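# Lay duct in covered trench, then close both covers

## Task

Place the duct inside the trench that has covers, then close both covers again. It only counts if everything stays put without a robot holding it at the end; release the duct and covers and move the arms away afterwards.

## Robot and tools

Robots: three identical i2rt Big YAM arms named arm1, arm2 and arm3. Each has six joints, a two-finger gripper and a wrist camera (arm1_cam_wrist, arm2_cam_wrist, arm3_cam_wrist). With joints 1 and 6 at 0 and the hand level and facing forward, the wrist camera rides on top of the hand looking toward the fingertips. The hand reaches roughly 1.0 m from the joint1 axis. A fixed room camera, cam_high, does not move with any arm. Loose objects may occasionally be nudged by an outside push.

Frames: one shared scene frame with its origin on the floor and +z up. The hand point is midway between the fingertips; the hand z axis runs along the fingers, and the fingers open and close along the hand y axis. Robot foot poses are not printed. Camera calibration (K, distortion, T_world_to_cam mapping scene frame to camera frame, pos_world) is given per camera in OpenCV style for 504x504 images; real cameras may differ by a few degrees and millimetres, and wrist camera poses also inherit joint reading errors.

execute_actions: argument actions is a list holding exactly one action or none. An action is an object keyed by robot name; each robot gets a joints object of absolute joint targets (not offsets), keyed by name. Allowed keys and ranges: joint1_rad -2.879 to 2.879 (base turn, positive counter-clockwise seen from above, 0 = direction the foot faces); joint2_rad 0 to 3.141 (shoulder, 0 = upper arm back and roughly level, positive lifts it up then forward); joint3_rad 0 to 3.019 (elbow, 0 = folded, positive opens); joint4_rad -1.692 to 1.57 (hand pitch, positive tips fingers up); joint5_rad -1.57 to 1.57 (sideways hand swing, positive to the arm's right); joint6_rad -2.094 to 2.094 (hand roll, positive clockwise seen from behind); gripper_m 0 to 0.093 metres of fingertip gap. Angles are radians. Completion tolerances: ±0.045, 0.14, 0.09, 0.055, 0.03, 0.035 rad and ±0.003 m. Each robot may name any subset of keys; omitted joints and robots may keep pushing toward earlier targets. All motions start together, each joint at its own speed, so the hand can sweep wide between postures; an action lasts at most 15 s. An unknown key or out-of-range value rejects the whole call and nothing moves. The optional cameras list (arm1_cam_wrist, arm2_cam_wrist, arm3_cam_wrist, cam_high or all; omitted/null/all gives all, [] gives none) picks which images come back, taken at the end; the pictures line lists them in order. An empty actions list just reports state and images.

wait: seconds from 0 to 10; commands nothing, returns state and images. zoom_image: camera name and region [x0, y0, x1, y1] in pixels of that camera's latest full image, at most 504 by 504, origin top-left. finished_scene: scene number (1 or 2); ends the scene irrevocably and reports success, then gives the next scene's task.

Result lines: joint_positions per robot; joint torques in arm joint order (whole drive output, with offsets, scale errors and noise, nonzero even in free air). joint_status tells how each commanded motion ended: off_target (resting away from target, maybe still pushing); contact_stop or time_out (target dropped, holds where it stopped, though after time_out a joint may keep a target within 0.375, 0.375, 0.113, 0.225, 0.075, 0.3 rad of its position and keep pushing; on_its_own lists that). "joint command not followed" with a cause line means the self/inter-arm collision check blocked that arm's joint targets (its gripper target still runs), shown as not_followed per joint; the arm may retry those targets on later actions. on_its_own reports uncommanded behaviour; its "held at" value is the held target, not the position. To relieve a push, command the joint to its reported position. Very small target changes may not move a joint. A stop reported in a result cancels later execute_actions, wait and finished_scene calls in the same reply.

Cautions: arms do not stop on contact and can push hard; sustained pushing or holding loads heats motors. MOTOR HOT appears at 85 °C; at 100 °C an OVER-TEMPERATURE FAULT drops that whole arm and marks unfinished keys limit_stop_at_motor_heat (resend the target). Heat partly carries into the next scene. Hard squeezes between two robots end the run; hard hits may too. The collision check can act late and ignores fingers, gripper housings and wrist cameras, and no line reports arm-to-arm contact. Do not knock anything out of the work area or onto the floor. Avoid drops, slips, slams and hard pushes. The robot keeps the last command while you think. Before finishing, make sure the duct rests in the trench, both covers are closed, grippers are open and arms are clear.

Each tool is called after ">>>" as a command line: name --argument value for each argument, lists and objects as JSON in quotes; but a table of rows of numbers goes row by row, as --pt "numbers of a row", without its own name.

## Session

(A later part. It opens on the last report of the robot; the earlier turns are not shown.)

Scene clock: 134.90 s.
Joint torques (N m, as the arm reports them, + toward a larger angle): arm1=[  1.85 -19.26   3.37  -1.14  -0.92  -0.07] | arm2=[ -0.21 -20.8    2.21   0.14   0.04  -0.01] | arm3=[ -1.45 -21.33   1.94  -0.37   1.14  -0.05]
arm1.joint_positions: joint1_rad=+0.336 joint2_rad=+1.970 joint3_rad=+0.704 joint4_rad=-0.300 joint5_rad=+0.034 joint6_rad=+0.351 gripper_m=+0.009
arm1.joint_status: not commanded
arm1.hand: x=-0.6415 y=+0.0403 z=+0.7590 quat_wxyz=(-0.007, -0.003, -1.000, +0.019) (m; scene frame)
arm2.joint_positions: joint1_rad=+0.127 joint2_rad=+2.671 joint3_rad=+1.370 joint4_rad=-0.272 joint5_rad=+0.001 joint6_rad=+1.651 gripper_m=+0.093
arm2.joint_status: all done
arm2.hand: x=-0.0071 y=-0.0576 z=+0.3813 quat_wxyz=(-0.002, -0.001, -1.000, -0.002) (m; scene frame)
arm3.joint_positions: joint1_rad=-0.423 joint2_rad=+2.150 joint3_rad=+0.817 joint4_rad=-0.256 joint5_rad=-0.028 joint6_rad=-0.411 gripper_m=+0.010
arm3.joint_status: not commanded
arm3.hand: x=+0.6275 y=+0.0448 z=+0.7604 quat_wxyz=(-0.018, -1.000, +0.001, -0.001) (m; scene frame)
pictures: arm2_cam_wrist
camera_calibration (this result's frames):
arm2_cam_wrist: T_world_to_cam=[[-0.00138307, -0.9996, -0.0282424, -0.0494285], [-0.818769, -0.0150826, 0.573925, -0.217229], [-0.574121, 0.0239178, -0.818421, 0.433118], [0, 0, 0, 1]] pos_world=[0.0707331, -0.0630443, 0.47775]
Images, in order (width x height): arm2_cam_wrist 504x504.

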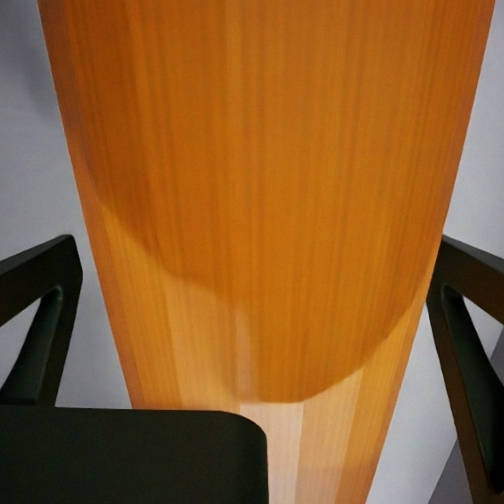

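>>> execute_actions --actions '[{"arm2":{"joints":{"joint2_rad":2.53,"joint3_rad":1.282,"joint4_rad":-0.306}}}]' --cameras '["arm2_cam_wrist"]'

Scene clock: 138.77 s.
Joint torques (N m, as the arm reports them, + toward a larger angle): arm1=[  1.88 -19.22   3.33  -1.18  -0.93  -0.06] | arm2=[ -0.11 -19.75   2.47  -0.42   0.04  -0.01] | arm3=[ -1.49 -21.23   1.95  -0.33   1.14  -0.05]
arm1.joint_positions: joint1_rad=+0.336 joint2_rad=+1.970 joint3_rad=+0.704 joint4_rad=-0.300 joint5_rad=+0.034 joint6_rad=+0.351 gripper_m=+0.009
arm1.joint_status: not commanded
arm1.hand: x=-0.6415 y=+0.0403 z=+0.7590 quat_wxyz=(-0.007, -0.003, -1.000, +0.019) (m; scene frame)
arm2.joint_positions: joint1_rad=+0.127 joint2_rad=+2.543 joint3_rad=+1.280 joint4_rad=-0.292 joint5_rad=+0.001 joint6_rad=+1.651 gripper_m=+0.093
arm2.joint_status: all done
arm2.hand: x=-0.0073 y=-0.0573 z=+0.4316 quat_wxyz=(-0.001, -0.001, -1.000, -0.011) (m; scene frame)
arm3.joint_positions: joint1_rad=-0.423 joint2_rad=+2.150 joint3_rad=+0.817 joint4_rad=-0.256 joint5_rad=-0.028 joint6_rad=-0.411 gripper_m=+0.010
arm3.joint_status: not commanded
arm3.hand: x=+0.6275 y=+0.0448 z=+0.7604 quat_wxyz=(-0.018, -1.000, +0.001, -0.001) (m; scene frame)
pictures: arm2_cam_wrist
camera_calibration (this result's frames):
arm2_cam_wrist: T_world_to_cam=[[-0.0013661, -0.998971, -0.0453412, -0.040233], [-0.817988, -0.0249656, 0.574694, -0.247152], [-0.575234, 0.0378736, -0.817112, 0.474348], [0, 0, 0, 1]] pos_world=[0.070639, -0.0643271, 0.527807]
Images, in order (width x height): arm2_cam_wrist 504x504.

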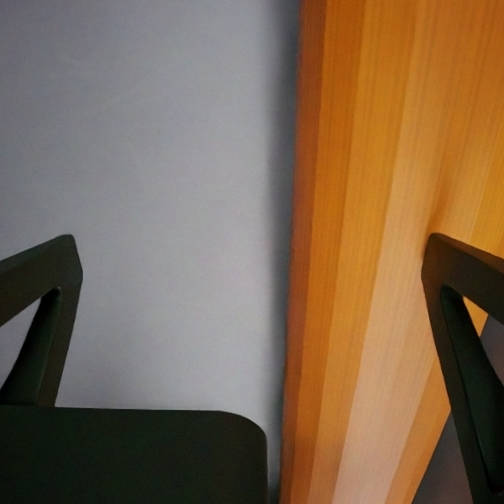

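>>> execute_actions --actions '[{"arm2":{"joints":{"joint2_rad":2.43,"joint3_rad":1.215,"joint4_rad":-0.33}}}]' --cameras '["arm2_cam_wrist","cam_high"]'

Scene clock: 140.87 s.
Joint torques (N m, as the arm reports them, + toward a larger angle): arm1=[  1.79 -19.31   3.35  -1.17  -0.93  -0.07] | arm2=[ -0.49 -20.17   3.01  -0.35   0.05   0.  ] | arm3=[ -1.49 -21.23   1.91  -0.38   1.14  -0.04]
arm1.joint_positions: joint1_rad=+0.336 joint2_rad=+1.970 joint3_rad=+0.704 joint4_rad=-0.300 joint5_rad=+0.034 joint6_rad=+0.351 gripper_m=+0.009
arm1.joint_status: not commanded
arm1.hand: x=-0.6415 y=+0.0403 z=+0.7590 quat_wxyz=(-0.007, -0.003, -1.000, +0.019) (m; scene frame)
arm2.joint_positions: joint1_rad=+0.127 joint2_rad=+2.448 joint3_rad=+1.207 joint4_rad=-0.318 joint5_rad=+0.001 joint6_rad=+1.651 gripper_m=+0.093
arm2.joint_status: all done
arm2.hand: x=-0.0067 y=-0.0665 z=+0.4668 quat_wxyz=(-0.001, -0.001, -1.000, -0.009) (m; scene frame)
arm3.joint_positions: joint1_rad=-0.423 joint2_rad=+2.150 joint3_rad=+0.817 joint4_rad=-0.256 joint5_rad=-0.028 joint6_rad=-0.411 gripper_m=+0.010
arm3.joint_status: not commanded
arm3.hand: x=+0.6275 y=+0.0448 z=+0.7604 quat_wxyz=(-0.018, -1.000, +0.001, -0.001) (m; scene frame)
pictures: arm2_cam_wrist, cam_high
camera_calibration (this result's frames):
arm2_cam_wrist: T_world_to_cam=[[-0.00136721, -0.999088, -0.0426821, -0.0490654], [-0.818109, -0.0234274, 0.574585, -0.266989], [-0.575061, 0.0357042, -0.817331, 0.503778], [0, 0, 0, 1]] pos_world=[0.0712101, -0.0732625, 0.563067]
Images, in order (width x height): arm2_cam_wrist 504x504, cam_high 504x504.

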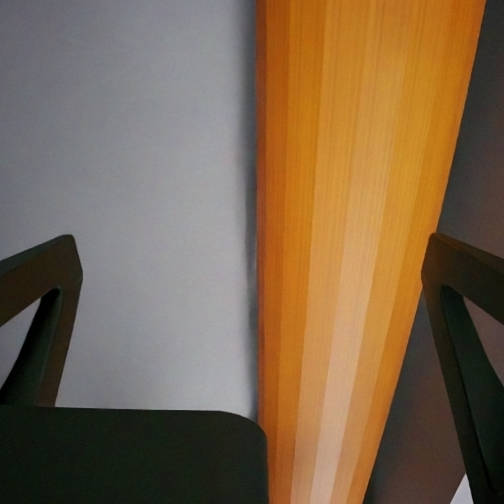

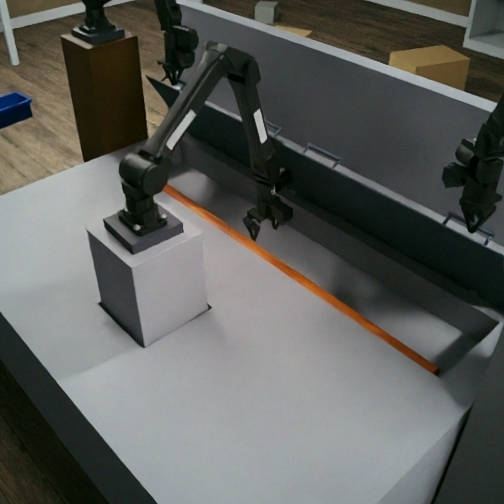

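>>> execute_actions --actions '[]'

Scene clock: 148.47 s.
Joint torques (N m, as the arm reports them, + toward a larger angle): arm1=[  1.82 -19.32   3.41  -1.16  -0.92  -0.07] | arm2=[ -0.01 -20.08   2.77  -0.46   0.06  -0.01] | arm3=[ -1.5  -21.24   1.93  -0.36   1.14  -0.06]
arm1.joint_positions: joint1_rad=+0.336 joint2_rad=+1.970 joint3_rad=+0.704 joint4_rad=-0.300 joint5_rad=+0.034 joint6_rad=+0.351 gripper_m=+0.009
arm1.joint_status: not commanded
arm1.hand: x=-0.6415 y=+0.0403 z=+0.7590 quat_wxyz=(-0.007, -0.003, -1.000, +0.019) (m; scene frame)
arm2.joint_positions: joint1_rad=+0.127 joint2_rad=+2.448 joint3_rad=+1.207 joint4_rad=-0.318 joint5_rad=+0.001 joint6_rad=+1.651 gripper_m=+0.093
arm2.joint_status: all done
arm2.hand: x=-0.0067 y=-0.0665 z=+0.4668 quat_wxyz=(-0.001, -0.001, -1.000, -0.009) (m; scene frame)
arm3.joint_positions: joint1_rad=-0.423 joint2_rad=+2.150 joint3_rad=+0.817 joint4_rad=-0.256 joint5_rad=-0.028 joint6_rad=-0.411 gripper_m=+0.010
arm3.joint_status: not commanded
arm3.hand: x=+0.6275 y=+0.0448 z=+0.7604 quat_wxyz=(-0.018, -1.000, +0.001, -0.001) (m; scene frame)
pictures: arm1_cam_wrist, arm2_cam_wrist, arm3_cam_wrist, cam_high
camera_calibration (this result's frames):
arm1_cam_wrist: T_world_to_cam=[[0.00983264, -0.999068, 0.0420397, 0.0171536], [-0.816612, 0.0162409, 0.576958, -0.956528], [-0.577103, -0.0400032, -0.815691, 0.378509], [0, 0, 0, 1]] pos_world=[-0.562842, 0.047814, 0.859902]
arm2_cam_wrist: T_world_to_cam=[[-0.00136721, -0.999088, -0.0426821, -0.0490654], [-0.818109, -0.0234274, 0.574585, -0.266989], [-0.575061, 0.0357042, -0.817331, 0.503778], [0, 0, 0, 1]] pos_world=[0.0712101, -0.0732625, 0.563067]
arm3_cam_wrist: T_world_to_cam=[[-0.00654533, 0.999584, -0.0281014, -0.0161563], [0.818682, 0.0214933, 0.573844, -0.946862], [0.574209, -0.0192501, -0.818482, 0.383542], [0, 0, 0, 1]] pos_world=[0.55484, 0.0438841, 0.85682]
Images, in order (width x height): arm1_cam_wrist 504x504, arm2_cam_wrist 504x504, arm3_cam_wrist 504x504, cam_high 504x504.

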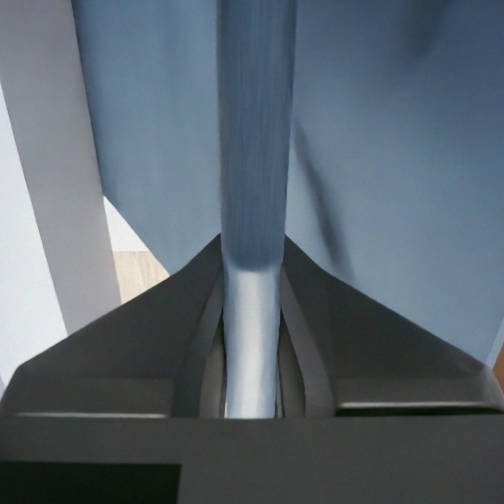

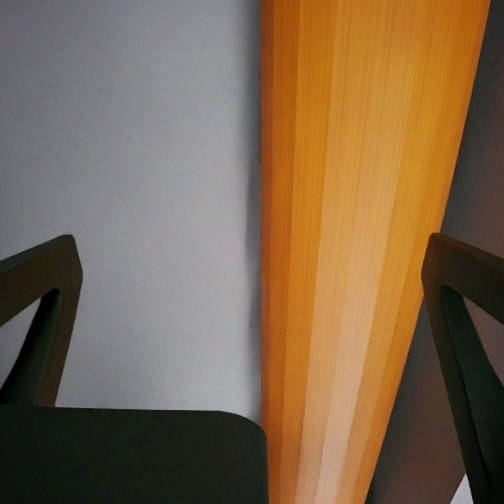

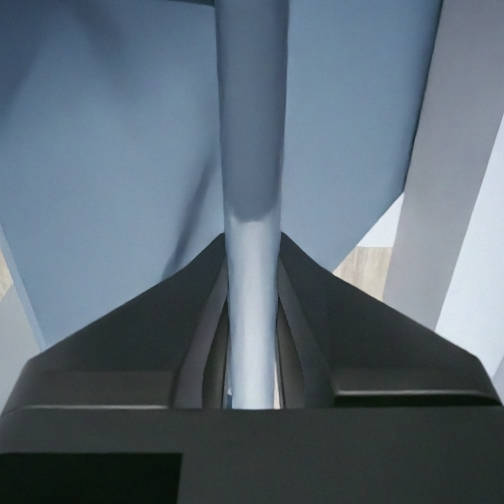

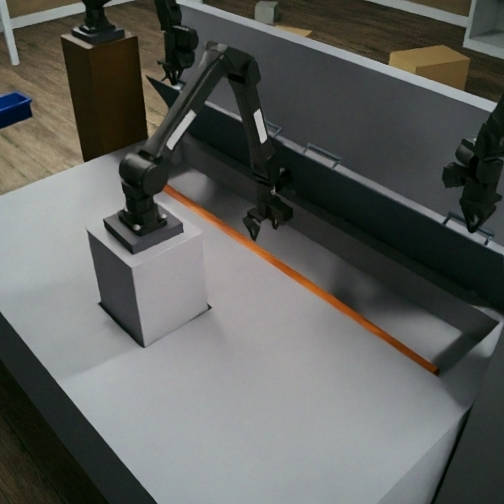

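>>> execute_actions --actions '[{"arm2":{"joints":{"gripper_m":0.04,"joint2_rad":2.32,"joint3_rad":1.08,"joint4_rad":-0.31}}}]' --cameras '[]'

>>> execute_actions --actions '[{"arm2":{"joints":{"joint2_rad":2.20,"joint3_rad":0.96,"joint4_rad":-0.30}}}]' --cameras '[]'

>>> execute_actions --actions '[{"arm2":{"joints":{"joint1_rad":0.17,"joint2_rad":2.09,"joint3_rad":0.55,"joint4_rad":-0.03,"joint6_rad":1.70}}}]' --cameras '["cam_high"]'

Scene clock: 153.50 s.
Joint torques (N m, as the arm reports them, + toward a larger angle): arm1=[  1.78 -19.22   3.35  -1.16  -0.92  -0.07] | arm2=[ -0.09 -19.23   2.24   0.28   0.05   0.  ] | arm3=[ -1.55 -21.2    1.96  -0.39   1.14  -0.05]
arm1.joint_positions: joint1_rad=+0.336 joint2_rad=+1.970 joint3_rad=+0.704 joint4_rad=-0.300 joint5_rad=+0.034 joint6_rad=+0.351 gripper_m=+0.009
arm1.joint_status: not commanded
arm1.hand: x=-0.6415 y=+0.0403 z=+0.7590 quat_wxyz=(-0.007, -0.003, -1.000, +0.019) (m; scene frame)
arm2.joint_positions: joint1_rad=+0.127 joint2_rad=+2.340 joint3_rad=+1.080 joint4_rad=-0.318 joint5_rad=+0.001 joint6_rad=+1.651 gripper_m=+0.040
arm2.joint_status: all done
arm2.hand: x=-0.0041 y=-0.1007 z=+0.4994 quat_wxyz=(-0.002, -0.001, -1.000, +0.000) (m; scene frame)
arm3.joint_positions: joint1_rad=-0.423 joint2_rad=+2.150 joint3_rad=+0.817 joint4_rad=-0.256 joint5_rad=-0.028 joint6_rad=-0.411 gripper_m=+0.010
arm3.joint_status: not commanded
arm3.hand: x=+0.6275 y=+0.0448 z=+0.7604 quat_wxyz=(-0.018, -1.000, +0.001, -0.001) (m; scene frame)
pictures: none
No camera images: the call's "cameras" was empty. Leave "cameras" out to get every camera's image.

Scene clock: 154.37 s.
Joint torques (N m, as the arm reports them, + toward a larger angle): arm1=[  1.78 -19.36   3.36  -1.18  -0.92  -0.06] | arm2=[ -0.32 -17.24   2.52   0.43   0.03   0.01] | arm3=[ -1.44 -21.24   1.96  -0.36   1.14  -0.05]
arm1.joint_positions: joint1_rad=+0.336 joint2_rad=+1.970 joint3_rad=+0.704 joint4_rad=-0.300 joint5_rad=+0.034 joint6_rad=+0.351 gripper_m=+0.009
arm1.joint_status: not commanded
arm1.hand: x=-0.6415 y=+0.0403 z=+0.7590 quat_wxyz=(-0.007, -0.003, -1.000, +0.019) (m; scene frame)
arm2.joint_positions: joint1_rad=+0.127 joint2_rad=+2.216 joint3_rad=+0.956 joint4_rad=-0.314 joint5_rad=+0.001 joint6_rad=+1.651 gripper_m=+0.040
arm2.joint_status: all done
arm2.hand: x=-0.0020 y=-0.1296 z=+0.5362 quat_wxyz=(-0.002, -0.001, -1.000, -0.002) (m; scene frame)
arm3.joint_positions: joint1_rad=-0.423 joint2_rad=+2.150 joint3_rad=+0.817 joint4_rad=-0.256 joint5_rad=-0.028 joint6_rad=-0.411 gripper_m=+0.010
arm3.joint_status: not commanded
arm3.hand: x=+0.6275 y=+0.0448 z=+0.7604 quat_wxyz=(-0.018, -1.000, +0.001, -0.001) (m; scene frame)
pictures: none
No camera images: the call's "cameras" was empty. Leave "cameras" out to get every camera's image.

Scene clock: 155.60 s.
Joint torques (N m, as the arm reports them, + toward a larger angle): arm1=[  1.83 -19.31   3.35  -1.16  -0.92  -0.06] | arm2=[  0.52 -10.7    0.42   0.65   0.05   0.13] | arm3=[ -1.51 -21.34   1.92  -0.35   1.14  -0.05]
arm1.joint_positions: joint1_rad=+0.336 joint2_rad=+1.970 joint3_rad=+0.704 joint4_rad=-0.300 joint5_rad=+0.034 joint6_rad=+0.351 gripper_m=+0.009
arm1.joint_status: not commanded
arm1.hand: x=-0.6415 y=+0.0403 z=+0.7590 quat_wxyz=(-0.007, -0.003, -1.000, +0.019) (m; scene frame)
arm2.joint_positions: joint1_rad=+0.168 joint2_rad=+2.091 joint3_rad=+0.546 joint4_rad=-0.048 joint5_rad=+0.001 joint6_rad=+1.692 gripper_m=+0.040
arm2.joint_status: all done
arm2.hand: x=-0.0016 y=-0.2774 z=+0.5500 quat_wxyz=(-0.003, -0.001, -1.000, +0.008) (m; scene frame)
arm3.joint_positions: joint1_rad=-0.423 joint2_rad=+2.150 joint3_rad=+0.817 joint4_rad=-0.256 joint5_rad=-0.028 joint6_rad=-0.411 gripper_m=+0.010
arm3.joint_status: not commanded
arm3.hand: x=+0.6275 y=+0.0448 z=+0.7604 quat_wxyz=(-0.018, -1.000, +0.001, -0.001) (m; scene frame)
pictures: cam_high
Images, in order (width x height): cam_high 504x504.

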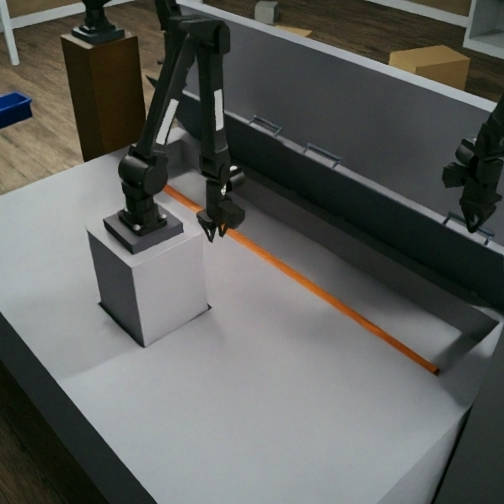

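>>> execute_actions --actions '[{"arm1":{"joints":{"joint1_rad":0.125,"joint2_rad":2.055,"joint3_rad":0.688,"joint4_rad":-0.175,"joint6_rad":0.118}},"arm3":{"joints":{"joint1_rad":-0.228,"joint2_rad":2.225,"joint3_rad":0.797,"joint4_rad":-0.112,"joint6_rad":-0.213}},"arm2":{"joints":{"joint2_rad":1.75,"joint3_rad":0.35,"joint4_rad":-0.17}}}]' --cameras '[]'

>>> execute_actions --actions '[{"arm1":{"joints":{"joint1_rad":-0.065,"joint2_rad":2.255,"joint3_rad":0.742,"joint4_rad":-0.022,"joint6_rad":-0.074}},"arm3":{"joints":{"joint1_rad":-0.052,"joint2_rad":2.405,"joint3_rad":0.855,"joint4_rad":0.022,"joint6_rad":-0.033}}}]' --cameras '["cam_high"]'

Scene clock: 159.40 s.
Joint torques (N m, as the arm reports them, + toward a larger angle): arm1=[  1.89 -19.44   1.    -0.36  -0.26  -0.11] | arm2=[ 0.6  -8.74  1.28 -0.42  0.06  0.15] | arm3=[ -1.91 -22.29  -0.08  -0.27   0.41  -0.07]
arm1.joint_positions: joint1_rad=+0.107 joint2_rad=+2.112 joint3_rad=+0.689 joint4_rad=-0.157 joint5_rad=+0.013 joint6_rad=+0.129 gripper_m=+0.009
arm1.joint_status: all done
arm1.hand: x=-0.6431 y=-0.0361 z=+0.7131 quat_wxyz=(+0.004, -0.006, -1.000, +0.011) (m; scene frame)
arm2.joint_positions: joint1_rad=+0.168 joint2_rad=+1.759 joint3_rad=+0.345 joint4_rad=-0.159 joint5_rad=+0.001 joint6_rad=+1.693 gripper_m=+0.040
arm2.joint_status: all done
arm2.hand: x=+0.0047 y=-0.3319 z=+0.6187 quat_wxyz=(-0.002, -0.001, -1.000, -0.003) (m; scene frame)
arm3.joint_positions: joint1_rad=-0.206 joint2_rad=+2.292 joint3_rad=+0.802 joint4_rad=-0.101 joint5_rad=-0.011 joint6_rad=-0.205 gripper_m=+0.010
arm3.joint_status: all done
arm3.hand: x=+0.6271 y=-0.0337 z=+0.7109 quat_wxyz=(-0.009, -1.000, -0.004, -0.007) (m; scene frame)
pictures: none
No camera images: the call's "cameras" was empty. Leave "cameras" out to get every camera's image.

Scene clock: 160.43 s.
Joint torques (N m, as the arm reports them, + toward a larger angle): arm1=[  1.13 -20.97  -0.95   0.12  -0.08  -0.14] | arm2=[ 0.76 -8.48  1.44 -0.3   0.07  0.11] | arm3=[ -1.61 -23.72  -1.69  -0.03   0.2   -0.01]
arm1.joint_positions: joint1_rad=-0.082 joint2_rad=+2.321 joint3_rad=+0.752 joint4_rad=-0.012 joint5_rad=+0.007 joint6_rad=-0.061 gripper_m=+0.010
arm1.joint_status: all done
arm1.hand: x=-0.6437 y=-0.0978 z=+0.6506 quat_wxyz=(+0.006, -0.006, -1.000, +0.007) (m; scene frame)
arm2.joint_positions: joint1_rad=+0.168 joint2_rad=+1.759 joint3_rad=+0.345 joint4_rad=-0.159 joint5_rad=+0.001 joint6_rad=+1.693 gripper_m=+0.040
arm2.joint_status: not commanded
arm2.hand: x=+0.0047 y=-0.3319 z=+0.6187 quat_wxyz=(-0.002, -0.001, -1.000, -0.003) (m; scene frame)
arm3.joint_positions: joint1_rad=-0.034 joint2_rad=+2.482 joint3_rad=+0.868 joint4_rad=+0.029 joint5_rad=-0.006 joint6_rad=-0.031 gripper_m=+0.010
arm3.joint_status: all done
arm3.hand: x=+0.6267 y=-0.0929 z=+0.6487 quat_wxyz=(-0.004, -1.000, -0.003, -0.006) (m; scene frame)
pictures: cam_high
Images, in order (width x height): cam_high 504x504.

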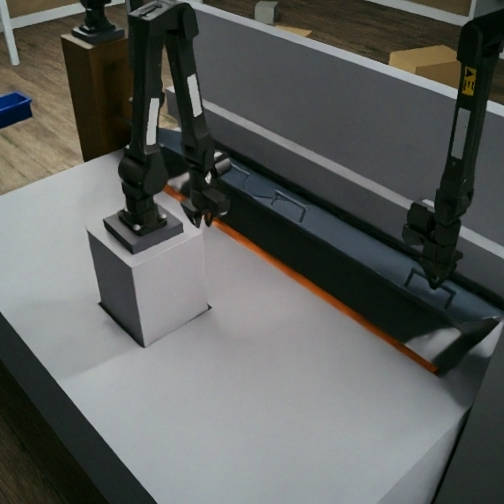

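>>> execute_actions --actions '[{"arm1":{"joints":{"joint1_rad":-0.20,"joint2_rad":2.49,"joint3_rad":0.86,"joint4_rad":0.088,"joint6_rad":-0.207}},"arm3":{"joints":{"joint1_rad":0.08,"joint2_rad":2.625,"joint3_rad":0.98,"joint4_rad":0.105,"joint6_rad":0.096}}}]' --cameras '["cam_high"]'

Scene clock: 162.47 s.
Joint torques (N m, as the arm reports them, + toward a larger angle): arm1=[  1.32 -21.5   -2.86   0.2    0.08  -0.17] | arm2=[ 0.67 -8.36  1.27 -0.36  0.04  0.12] | arm3=[ -0.9  -23.87  -3.19  -0.11   0.05   0.02]
arm1.joint_positions: joint1_rad=-0.210 joint2_rad=+2.553 joint3_rad=+0.880 joint4_rad=+0.096 joint5_rad=+0.002 joint6_rad=-0.190 gripper_m=+0.010
arm1.joint_status: all done
arm1.hand: x=-0.6434 y=-0.1403 z=+0.5758 quat_wxyz=(+0.004, -0.006, -1.000, +0.004) (m; scene frame)
arm2.joint_positions: joint1_rad=+0.168 joint2_rad=+1.759 joint3_rad=+0.345 joint4_rad=-0.159 joint5_rad=+0.001 joint6_rad=+1.693 gripper_m=+0.040
arm2.joint_status: not commanded
arm2.hand: x=+0.0047 y=-0.3319 z=+0.6187 quat_wxyz=(-0.002, -0.001, -1.000, -0.003) (m; scene frame)
arm3.joint_positions: joint1_rad=+0.091 joint2_rad=+2.697 joint3_rad=+1.006 joint4_rad=+0.114 joint5_rad=-0.002 joint6_rad=+0.095 gripper_m=+0.010
arm3.joint_status: all done
arm3.hand: x=+0.6254 y=-0.1353 z=+0.5746 quat_wxyz=(-0.002, -1.000, -0.003, -0.002) (m; scene frame)
pictures: cam_high
Images, in order (width x height): cam_high 504x504.

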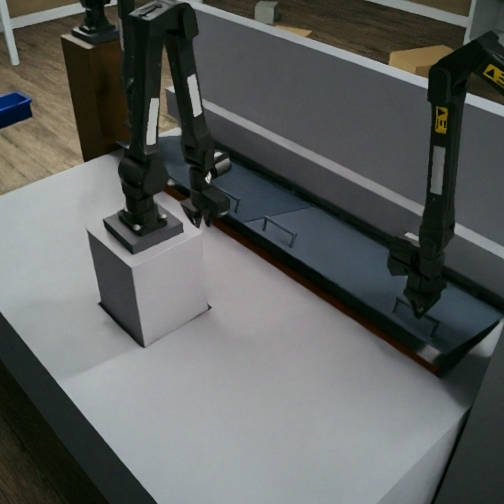

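>>> execute_actions --actions '[{"arm1":{"joints":{"joint1_rad":-0.25,"joint2_rad":2.645,"joint3_rad":0.977,"joint4_rad":0.128,"joint6_rad":-0.259}},"arm3":{"joints":{"joint1_rad":0.13,"joint2_rad":2.77,"joint3_rad":1.103,"joint4_rad":0.128,"joint6_rad":0.147}}}]' --cameras '[]'

>>> execute_actions --actions '[{"arm1":{"joints":{"joint1_rad":-0.268,"joint2_rad":2.70,"joint3_rad":1.03,"joint4_rad":0.133,"joint6_rad":-0.265}},"arm3":{"joints":{"joint1_rad":0.152,"joint2_rad":2.825,"joint3_rad":1.158,"joint4_rad":0.132,"joint6_rad":0.165}}}]' --cameras '["cam_high"]'

Scene clock: 165.33 s.
Joint torques (N m, as the arm reports them, + toward a larger angle): arm1=[  1.07 -22.31  -3.05   0.25   0.02  -0.19] | arm2=[ 0.74 -8.51  1.38 -0.45  0.06  0.12] | arm3=[ -0.72 -23.99  -3.17   0.05   0.11   0.03]
arm1.joint_positions: joint1_rad=-0.257 joint2_rad=+2.708 joint3_rad=+0.996 joint4_rad=+0.133 joint5_rad=+0.004 joint6_rad=-0.239 gripper_m=+0.010
arm1.joint_status: all done
arm1.hand: x=-0.6429 y=-0.1573 z=+0.5216 quat_wxyz=(+0.005, -0.005, -1.000, +0.005) (m; scene frame)
arm2.joint_positions: joint1_rad=+0.168 joint2_rad=+1.759 joint3_rad=+0.345 joint4_rad=-0.159 joint5_rad=+0.001 joint6_rad=+1.693 gripper_m=+0.040
arm2.joint_status: not commanded
arm2.hand: x=+0.0047 y=-0.3319 z=+0.6187 quat_wxyz=(-0.002, -0.001, -1.000, -0.003) (m; scene frame)
arm3.joint_positions: joint1_rad=+0.137 joint2_rad=+2.839 joint3_rad=+1.126 joint4_rad=+0.134 joint5_rad=-0.003 joint6_rad=+0.144 gripper_m=+0.010
arm3.joint_status: all done
arm3.hand: x=+0.6256 y=-0.1518 z=+0.5221 quat_wxyz=(-0.002, -1.000, -0.001, -0.003) (m; scene frame)
pictures: none
No camera images: the call's "cameras" was empty. Leave "cameras" out to get every camera's image.

Scene clock: 166.00 s.
Joint torques (N m, as the arm reports them, + toward a larger angle): arm1=[  0.44 -22.31  -2.46   0.53   0.02  -0.16] | arm2=[ 0.84 -8.22  1.54 -0.44  0.01  0.12] | arm3=[  0.07 -23.42  -2.58   0.25  -0.09   0.06]
arm1.joint_positions: joint1_rad=-0.267 joint2_rad=+2.757 joint3_rad=+1.040 joint4_rad=+0.133 joint5_rad=+0.004 joint6_rad=-0.248 gripper_m=+0.010
arm1.joint_status: all done
arm1.hand: x=-0.6425 y=-0.1610 z=+0.5035 quat_wxyz=(+0.007, -0.005, -1.000, +0.004) (m; scene frame)
arm2.joint_positions: joint1_rad=+0.168 joint2_rad=+1.759 joint3_rad=+0.345 joint4_rad=-0.159 joint5_rad=+0.001 joint6_rad=+1.693 gripper_m=+0.040
arm2.joint_status: not commanded
arm2.hand: x=+0.0047 y=-0.3319 z=+0.6187 quat_wxyz=(-0.002, -0.001, -1.000, -0.003) (m; scene frame)
arm3.joint_positions: joint1_rad=+0.151 joint2_rad=+2.888 joint3_rad=+1.173 joint4_rad=+0.134 joint5_rad=+0.001 joint6_rad=+0.159 gripper_m=+0.010
arm3.joint_status: all done
arm3.hand: x=+0.6252 y=-0.1558 z=+0.5035 quat_wxyz=(+0.000, -1.000, +0.000, -0.004) (m; scene frame)
pictures: cam_high
Images, in order (width x height): cam_high 504x504.

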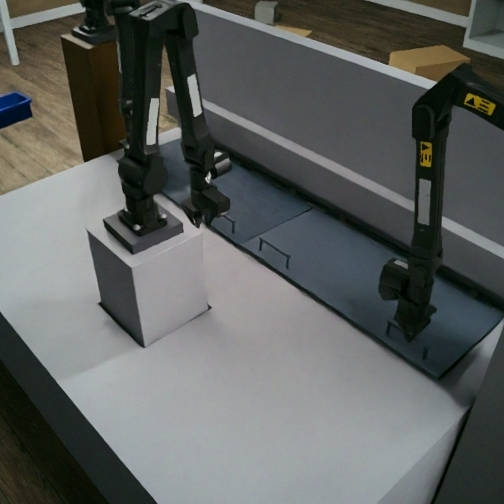

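>>> execute_actions --actions '[{"arm1":{"joints":{"joint1_rad":-0.276,"joint2_rad":2.74,"joint3_rad":1.062,"joint4_rad":0.14,"joint6_rad":-0.268}},"arm3":{"joints":{"joint1_rad":0.158,"joint2_rad":2.865,"joint3_rad":1.192,"joint4_rad":0.138,"joint6_rad":0.168}}}]' --cameras '[]'

Scene clock: 168.20 s.
Joint torques (N m, as the arm reports them, + toward a larger angle): arm1=[  0.22 -21.45  -2.1    0.67   0.03  -0.16] | arm2=[ 0.69 -8.64  1.28 -0.37  0.06  0.15] | arm3=[  0.11 -23.07  -2.51   0.41  -0.07   0.05]
arm1.joint_positions: joint1_rad=-0.272 joint2_rad=+2.790 joint3_rad=+1.068 joint4_rad=+0.136 joint5_rad=+0.003 joint6_rad=-0.252 gripper_m=+0.010
arm1.joint_status: all done
arm1.hand: x=-0.6426 y=-0.1628 z=+0.4915 quat_wxyz=(+0.008, -0.006, -1.000, +0.004) (m; scene frame)
arm2.joint_positions: joint1_rad=+0.168 joint2_rad=+1.759 joint3_rad=+0.345 joint4_rad=-0.159 joint5_rad=+0.001 joint6_rad=+1.693 gripper_m=+0.040
arm2.joint_status: not commanded
arm2.hand: x=+0.0047 y=-0.3319 z=+0.6187 quat_wxyz=(-0.002, -0.001, -1.000, -0.003) (m; scene frame)
arm3.joint_positions: joint1_rad=+0.156 joint2_rad=+2.923 joint3_rad=+1.206 joint4_rad=+0.137 joint5_rad=+0.001 joint6_rad=+0.164 gripper_m=+0.010
arm3.joint_status: all done
arm3.hand: x=+0.6253 y=-0.1579 z=+0.4902 quat_wxyz=(+0.000, -1.000, -0.001, -0.003) (m; scene frame)
pictures: none
No camera images: the call's "cameras" was empty. Leave "cameras" out to get every camera's image.

>>> execute_actions --actions '[{"arm1":{"joints":{"joint1_rad":-0.278,"joint2_rad":2.772,"joint3_rad":1.082,"joint4_rad":0.148}},"arm3":{"joints":{"joint1_rad":0.158,"joint2_rad":2.892,"joint3_rad":1.208,"joint4_rad":0.144}}}]' --cameras '["cam_high"]'

Scene clock: 170.60 s.
Joint torques (N m, as the arm reports them, + toward a larger angle): arm1=[  0.12 -18.43  -0.52   1.     0.04  -0.16] | arm2=[ 0.88 -8.69  1.48 -0.34  0.03  0.12] | arm3=[  0.12 -21.34  -1.82   0.65  -0.02   0.04]
arm1.joint_positions: joint1_rad=-0.272 joint2_rad=+2.790 joint3_rad=+1.069 joint4_rad=+0.137 joint5_rad=+0.003 joint6_rad=-0.252 gripper_m=+0.010
arm1.joint_status: all done
arm1.hand: x=-0.6423 y=-0.1629 z=+0.4914 quat_wxyz=(+0.007, -0.006, -1.000, +0.004) (m; scene frame)
arm2.joint_positions: joint1_rad=+0.168 joint2_rad=+1.759 joint3_rad=+0.345 joint4_rad=-0.159 joint5_rad=+0.001 joint6_rad=+1.693 gripper_m=+0.040
arm2.joint_status: not commanded
arm2.hand: x=+0.0047 y=-0.3319 z=+0.6187 quat_wxyz=(-0.002, -0.001, -1.000, -0.003) (m; scene frame)
arm3.joint_positions: joint1_rad=+0.156 joint2_rad=+2.931 joint3_rad=+1.213 joint4_rad=+0.137 joint5_rad=-0.001 joint6_rad=+0.164 gripper_m=+0.010
arm3.joint_status: all done
arm3.hand: x=+0.6258 y=-0.1581 z=+0.4872 quat_wxyz=(-0.001, -1.000, -0.001, -0.004) (m; scene frame)
pictures: cam_high
Images, in order (width x height): cam_high 504x504.

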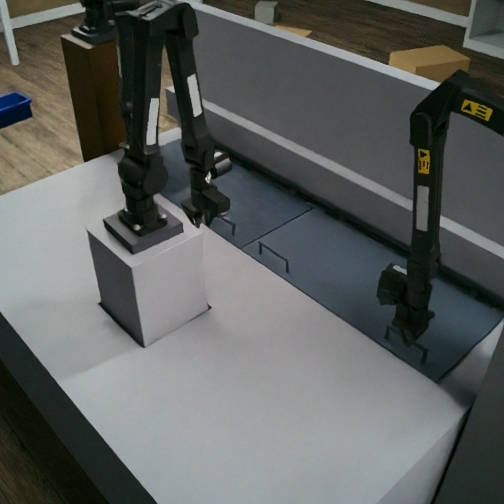

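>>> zoom_image --camera "cam_high" --region '[150, 150, 350, 320]'

>>> zoom_image --camera "cam_high" --region '[330, 260, 504, 420]'

Region (150, 150, 350, 320) of cam_high's 504x504 image, scaled by 2.520, with more detail than that image has; it fills the top 428 rows of this view, and the rest is white.

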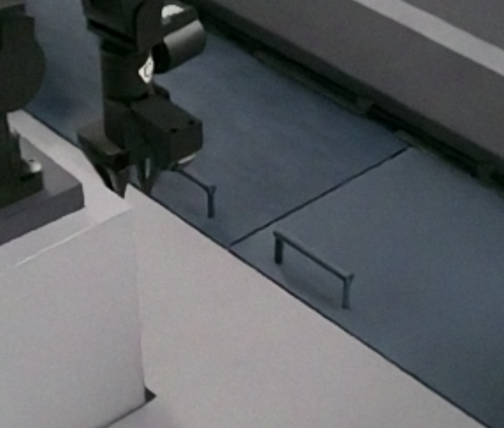

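Region (330, 260, 504, 420) of cam_high's 504x504 image, scaled by 2.897, with more detail than that image has; it fills the top 463 rows of this view, and the rest is white.

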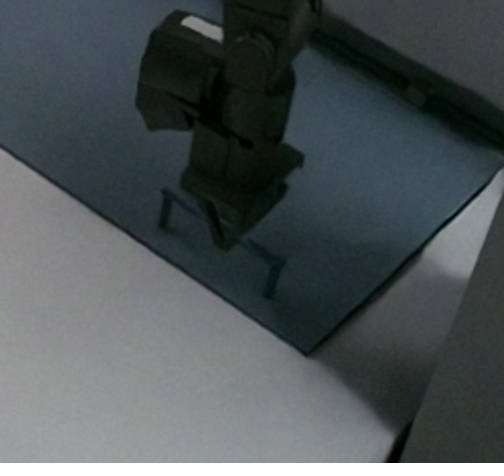

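>>> execute_actions --actions '[{"arm1":{"joints":{"joint2_rad":2.80,"joint3_rad":1.085,"joint4_rad":0.15}},"arm3":{"joints":{"joint2_rad":2.92,"joint3_rad":1.218,"joint4_rad":0.146}}}]' --cameras '[]'

Scene clock: 174.97 s.
Joint torques (N m, as the arm reports them, + toward a larger angle): arm1=[  0.2  -15.84  -0.34   1.08   0.03  -0.16] | arm2=[ 0.87 -8.52  1.4  -0.42  0.05  0.11] | arm3=[  0.21 -18.7   -1.07   0.74  -0.02   0.04]
arm1.joint_positions: joint1_rad=-0.272 joint2_rad=+2.792 joint3_rad=+1.069 joint4_rad=+0.137 joint5_rad=+0.003 joint6_rad=-0.252 gripper_m=+0.010
arm1.joint_status: all done
arm1.hand: x=-0.6429 y=-0.1627 z=+0.4908 quat_wxyz=(+0.008, -0.006, -1.000, +0.004) (m; scene frame)
arm2.joint_positions: joint1_rad=+0.168 joint2_rad=+1.759 joint3_rad=+0.345 joint4_rad=-0.159 joint5_rad=+0.001 joint6_rad=+1.693 gripper_m=+0.040
arm2.joint_status: not commanded
arm2.hand: x=+0.0047 y=-0.3319 z=+0.6187 quat_wxyz=(-0.002, -0.001, -1.000, -0.003) (m; scene frame)
arm3.joint_positions: joint1_rad=+0.156 joint2_rad=+2.931 joint3_rad=+1.213 joint4_rad=+0.137 joint5_rad=-0.001 joint6_rad=+0.164 gripper_m=+0.010
arm3.joint_status: all done
arm3.hand: x=+0.6258 y=-0.1581 z=+0.4871 quat_wxyz=(-0.001, -1.000, -0.001, -0.004) (m; scene frame)
pictures: none
No camera images: the call's "cameras" was empty. Leave "cameras" out to get every camera's image.

>>> execute_actions --actions '[{"arm1":{"joints":{"gripper_m":0.06}},"arm3":{"joints":{"gripper_m":0.06}}}]' --cameras '["arm1_cam_wrist","arm3_cam_wrist"]'

>>> execute_actions --actions '[{"arm1":{"joints":{"joint2_rad":2.60,"joint3_rad":0.95,"joint4_rad":0.08}},"arm3":{"joints":{"joint2_rad":2.74,"joint3_rad":1.08,"joint4_rad":0.09}}}]' --cameras '["all"]'

Scene clock: 177.00 s.
Joint torques (N m, as the arm reports them, + toward a larger angle): arm1=[  0.15 -15.66  -0.89   0.95   0.04  -0.11] | arm2=[ 1.03 -8.71  1.38 -0.34  0.05  0.12] | arm3=[  0.11 -18.89  -1.22   0.74  -0.01   0.04]
arm1.joint_positions: joint1_rad=-0.272 joint2_rad=+2.792 joint3_rad=+1.078 joint4_rad=+0.141 joint5_rad=+0.003 joint6_rad=-0.258 gripper_m=+0.060
arm1.joint_status: all done
arm1.hand: x=-0.6369 y=-0.1643 z=+0.4902 quat_wxyz=(+0.002, -0.003, -1.000, +0.005) (m; scene frame)
arm2.joint_positions: joint1_rad=+0.168 joint2_rad=+1.759 joint3_rad=+0.345 joint4_rad=-0.159 joint5_rad=+0.001 joint6_rad=+1.693 gripper_m=+0.040
arm2.joint_status: not commanded
arm2.hand: x=+0.0047 y=-0.3319 z=+0.6187 quat_wxyz=(-0.002, -0.001, -1.000, -0.003) (m; scene frame)
arm3.joint_positions: joint1_rad=+0.156 joint2_rad=+2.931 joint3_rad=+1.215 joint4_rad=+0.137 joint5_rad=-0.001 joint6_rad=+0.164 gripper_m=+0.060
arm3.joint_status: all done
arm3.hand: x=+0.6247 y=-0.1583 z=+0.4870 quat_wxyz=(-0.001, -1.000, -0.001, -0.003) (m; scene frame)
pictures: arm1_cam_wrist, arm3_cam_wrist
camera_calibration (this result's frames):
arm1_cam_wrist: T_world_to_cam=[[0.0101824, -0.999845, 0.0143562, -0.162376], [-0.805854, 0.000294996, 0.592115, -0.797577], [-0.592027, -0.0175981, -0.805726, 0.143052], [0, 0, 0, 1]] pos_world=[-0.556386, -0.159598, 0.589849]
arm3_cam_wrist: T_world_to_cam=[[-0.0106503, 0.999926, 0.00590509, 0.165198], [0.81695, 0.00529576, 0.576684, -0.786176], [0.57661, 0.010966, -0.816946, 0.160004], [0, 0, 0, 1]] pos_world=[0.551765, -0.162777, 0.583114]
Images, in order (width x height): arm1_cam_wrist 504x504, arm3_cam_wrist 504x504.

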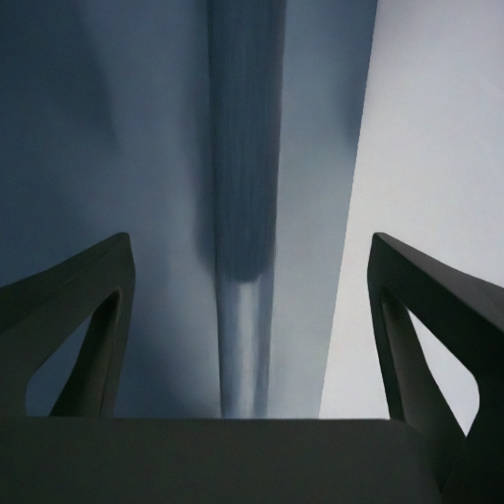

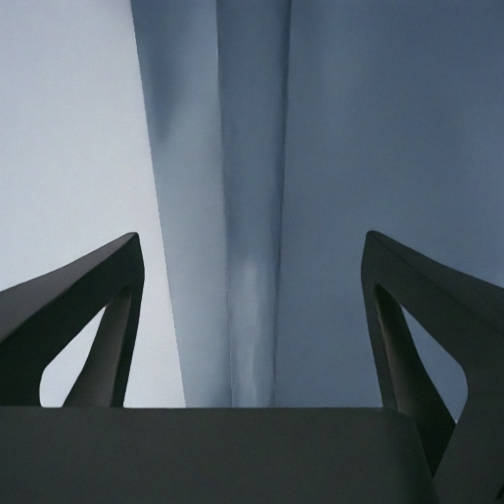

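Scene clock: 178.20 s.
Joint torques (N m, as the arm reports them, + toward a larger angle): arm1=[  0.14 -15.71  -0.82   0.49   0.04  -0.1 ] | arm2=[ 1.1  -8.56  1.31 -0.29  0.05  0.13] | arm3=[  0.05 -17.63  -1.15   0.15  -0.01   0.04]
arm1.joint_positions: joint1_rad=-0.272 joint2_rad=+2.598 joint3_rad=+0.951 joint4_rad=+0.082 joint5_rad=+0.003 joint6_rad=-0.258 gripper_m=+0.060
arm1.joint_status: all done
arm1.hand: x=-0.6295 y=-0.1658 z=+0.5593 quat_wxyz=(-0.002, -0.003, -1.000, +0.006) (m; scene frame)
arm2.joint_positions: joint1_rad=+0.168 joint2_rad=+1.759 joint3_rad=+0.345 joint4_rad=-0.159 joint5_rad=+0.001 joint6_rad=+1.693 gripper_m=+0.040
arm2.joint_status: not commanded
arm2.hand: x=+0.0047 y=-0.3319 z=+0.6187 quat_wxyz=(-0.002, -0.001, -1.000, -0.003) (m; scene frame)
arm3.joint_positions: joint1_rad=+0.156 joint2_rad=+2.735 joint3_rad=+1.083 joint4_rad=+0.094 joint5_rad=-0.001 joint6_rad=+0.164 gripper_m=+0.060
arm3.joint_status: all done
arm3.hand: x=+0.6056 y=-0.1613 z=+0.5589 quat_wxyz=(-0.002, -1.000, -0.001, +0.007) (m; scene frame)
pictures: arm1_cam_wrist, arm2_cam_wrist, arm3_cam_wrist, cam_high
camera_calibration (this result's frames):
arm1_cam_wrist: T_world_to_cam=[[0.0105033, -0.999807, 0.0166241, -0.165943], [-0.810623, 0.00122054, 0.585567, -0.831735], [-0.585474, -0.0196262, -0.810453, 0.209533], [0, 0, 0, 1]] pos_world=[-0.549804, -0.160784, 0.659612]
arm2_cam_wrist: T_world_to_cam=[[-0.00176158, -0.999577, -0.0290344, -0.316337], [-0.818776, -0.0152273, 0.573911, -0.348005], [-0.57411, 0.0247837, -0.818403, 0.641035], [0, 0, 0, 1]] pos_world=[0.0825286, -0.337389, 0.715164]
arm3_cam_wrist: T_world_to_cam=[[-0.0105208, 0.999941, 0.00266508, 0.169351], [0.828708, 0.00722761, 0.559635, -0.809372], [0.559582, 0.00809637, -0.828735, 0.246276], [0, 0, 0, 1]] pos_world=[0.534703, -0.165485, 0.656599]
Images, in order (width x height): arm1_cam_wrist 504x504, arm2_cam_wrist 504x504, arm3_cam_wrist 504x504, cam_high 504x504.

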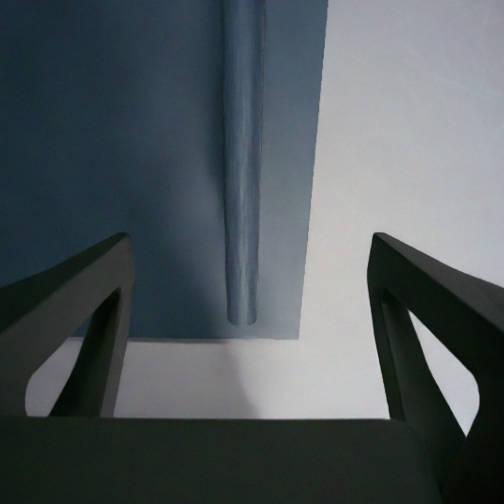

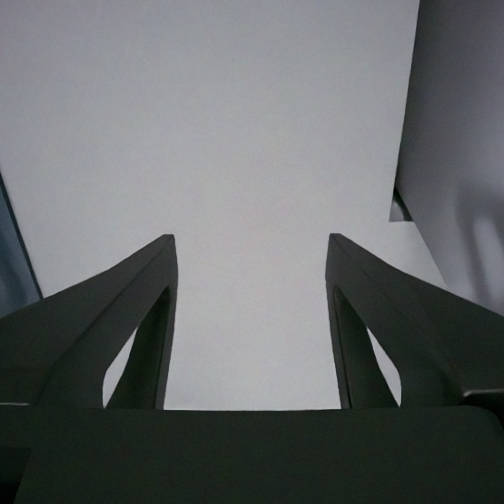

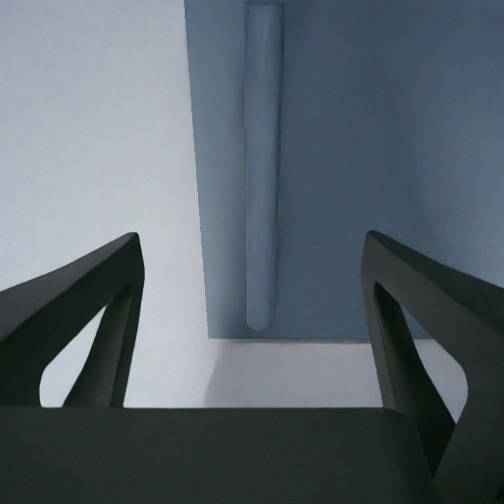

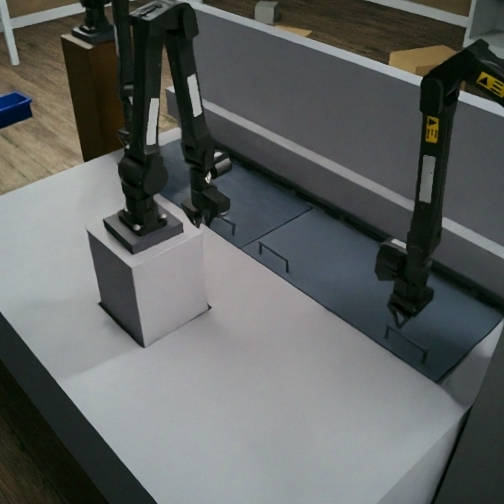

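Both covers are released. Retreating all arms clear.

>>> execute_actions --actions '[{"arm1":{"joints":{"joint2_rad":2.30,"joint3_rad":0.75,"joint4_rad":0.0}},"arm3":{"joints":{"joint2_rad":2.45,"joint3_rad":0.85,"joint4_rad":0.03}}}]' --cameras '[]'

>>> execute_actions --actions '[{"arm1":{"joints":{"joint1_rad":-0.6,"joint2_rad":1.75,"joint3_rad":0.5,"joint4_rad":-0.3}},"arm3":{"joints":{"joint1_rad":0.55,"joint2_rad":1.85,"joint3_rad":0.55,"joint4_rad":-0.25}}}]' --cameras '["cam_high"]'

Scene clock: 180.93 s.
Joint torques (N m, as the arm reports them, + toward a larger angle): arm1=[  0.13 -14.67   0.08   0.52   0.04  -0.1 ] | arm2=[ 0.84 -8.58  1.43 -0.32  0.03  0.12] | arm3=[  0.12 -15.72  -0.68   0.28  -0.01   0.04]
arm1.joint_positions: joint1_rad=-0.272 joint2_rad=+2.296 joint3_rad=+0.752 joint4_rad=+0.001 joint5_rad=+0.003 joint6_rad=-0.258 gripper_m=+0.060
arm1.joint_status: all done
arm1.hand: x=-0.6416 y=-0.1617 z=+0.6591 quat_wxyz=(-0.012, -0.003, -1.000, +0.009) (m; scene frame)
arm2.joint_positions: joint1_rad=+0.168 joint2_rad=+1.759 joint3_rad=+0.345 joint4_rad=-0.159 joint5_rad=+0.001 joint6_rad=+1.693 gripper_m=+0.040
arm2.joint_status: not commanded
arm2.hand: x=+0.0047 y=-0.3319 z=+0.6187 quat_wxyz=(-0.002, -0.001, -1.000, -0.003) (m; scene frame)
arm3.joint_positions: joint1_rad=+0.156 joint2_rad=+2.442 joint3_rad=+0.853 joint4_rad=+0.033 joint5_rad=-0.001 joint6_rad=+0.164 gripper_m=+0.060
arm3.joint_status: all done
arm3.hand: x=+0.6222 y=-0.1584 z=+0.6622 quat_wxyz=(-0.003, -1.000, -0.001, +0.008) (m; scene frame)
pictures: none
No camera images: the call's "cameras" was empty. Leave "cameras" out to get every camera's image.

Scene clock: 182.20 s.
Joint torques (N m, as the arm reports them, + toward a larger angle): arm1=[  0.16 -11.09   2.87   0.21   0.07  -0.1 ] | arm2=[ 1.07 -8.43  1.4  -0.43  0.04  0.14] | arm3=[  0.77 -11.73   1.72   0.05  -0.03   0.04]
arm1.joint_positions: joint1_rad=-0.595 joint2_rad=+1.752 joint3_rad=+0.499 joint4_rad=-0.292 joint5_rad=+0.003 joint6_rad=-0.259 gripper_m=+0.060
arm1.joint_status: all done
arm1.hand: x=-0.7355 y=-0.2279 z=+0.8004 quat_wxyz=(-0.011, -0.163, -0.987, +0.010) (m; scene frame)
arm2.joint_positions: joint1_rad=+0.168 joint2_rad=+1.759 joint3_rad=+0.345 joint4_rad=-0.159 joint5_rad=+0.001 joint6_rad=+1.693 gripper_m=+0.040
arm2.joint_status: not commanded
arm2.hand: x=+0.0047 y=-0.3319 z=+0.6187 quat_wxyz=(-0.002, -0.001, -1.000, -0.003) (m; scene frame)
arm3.joint_positions: joint1_rad=+0.543 joint2_rad=+1.849 joint3_rad=+0.550 joint4_rad=-0.242 joint5_rad=+0.000 joint6_rad=+0.164 gripper_m=+0.060
arm3.joint_status: all done
arm3.hand: x=+0.7134 y=-0.2577 z=+0.8298 quat_wxyz=(-0.006, -0.981, -0.193, +0.015) (m; scene frame)
pictures: cam_high
Images, in order (width x height): cam_high 504x504.

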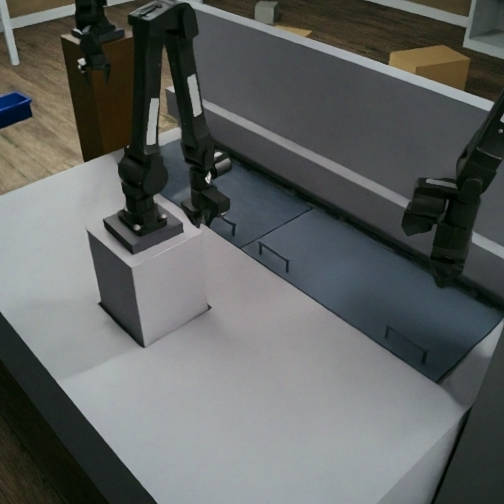

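>>> zoom_image --camera "cam_high" --region '[130, 120, 330, 300]'

>>> zoom_image --camera "cam_high" --region '[300, 250, 504, 420]'

Region (130, 120, 330, 300) of cam_high's 504x504 image, scaled by 2.520, with more detail than that image has; it fills the top 454 rows of this view, and the rest is white.

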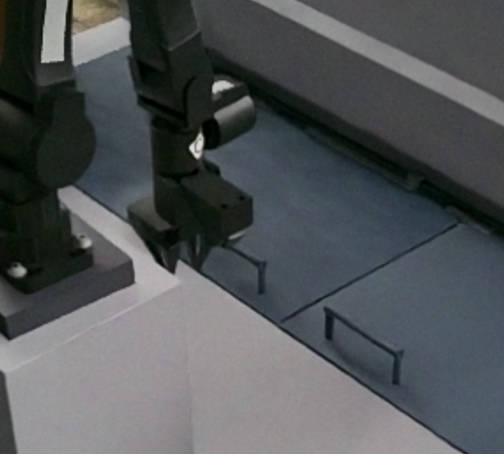

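Region (300, 250, 504, 420) of cam_high's 504x504 image, scaled by 2.471, with more detail than that image has.

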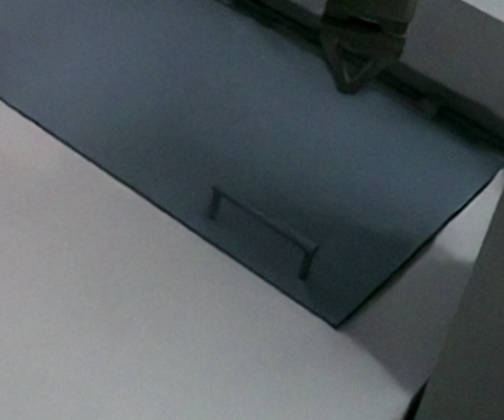

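>>> zoom_image --camera "cam_high" --region '[220, 220, 280, 270]'

>>> zoom_image --camera "cam_high" --region '[410, 340, 480, 400]'

Region (220, 220, 280, 270) of cam_high's 504x504 image, scaled by 8.400, with more detail than that image has.

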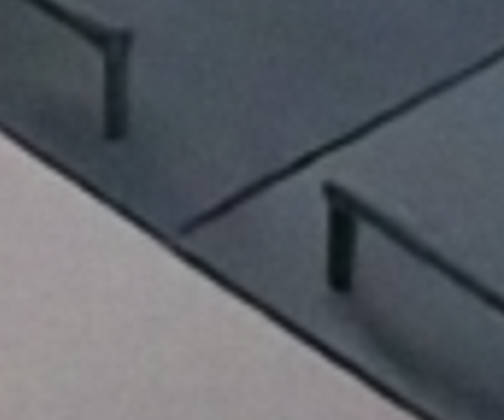

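Region (410, 340, 480, 400) of cam_high's 504x504 image, scaled by 7.200, with more detail than that image has; it fills the top 432 rows of this view, and the rest is white.

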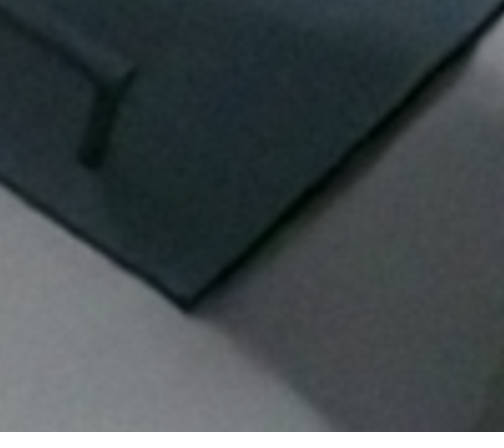

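>>> finished_scene --scene 2

The scene is finished: the task was done.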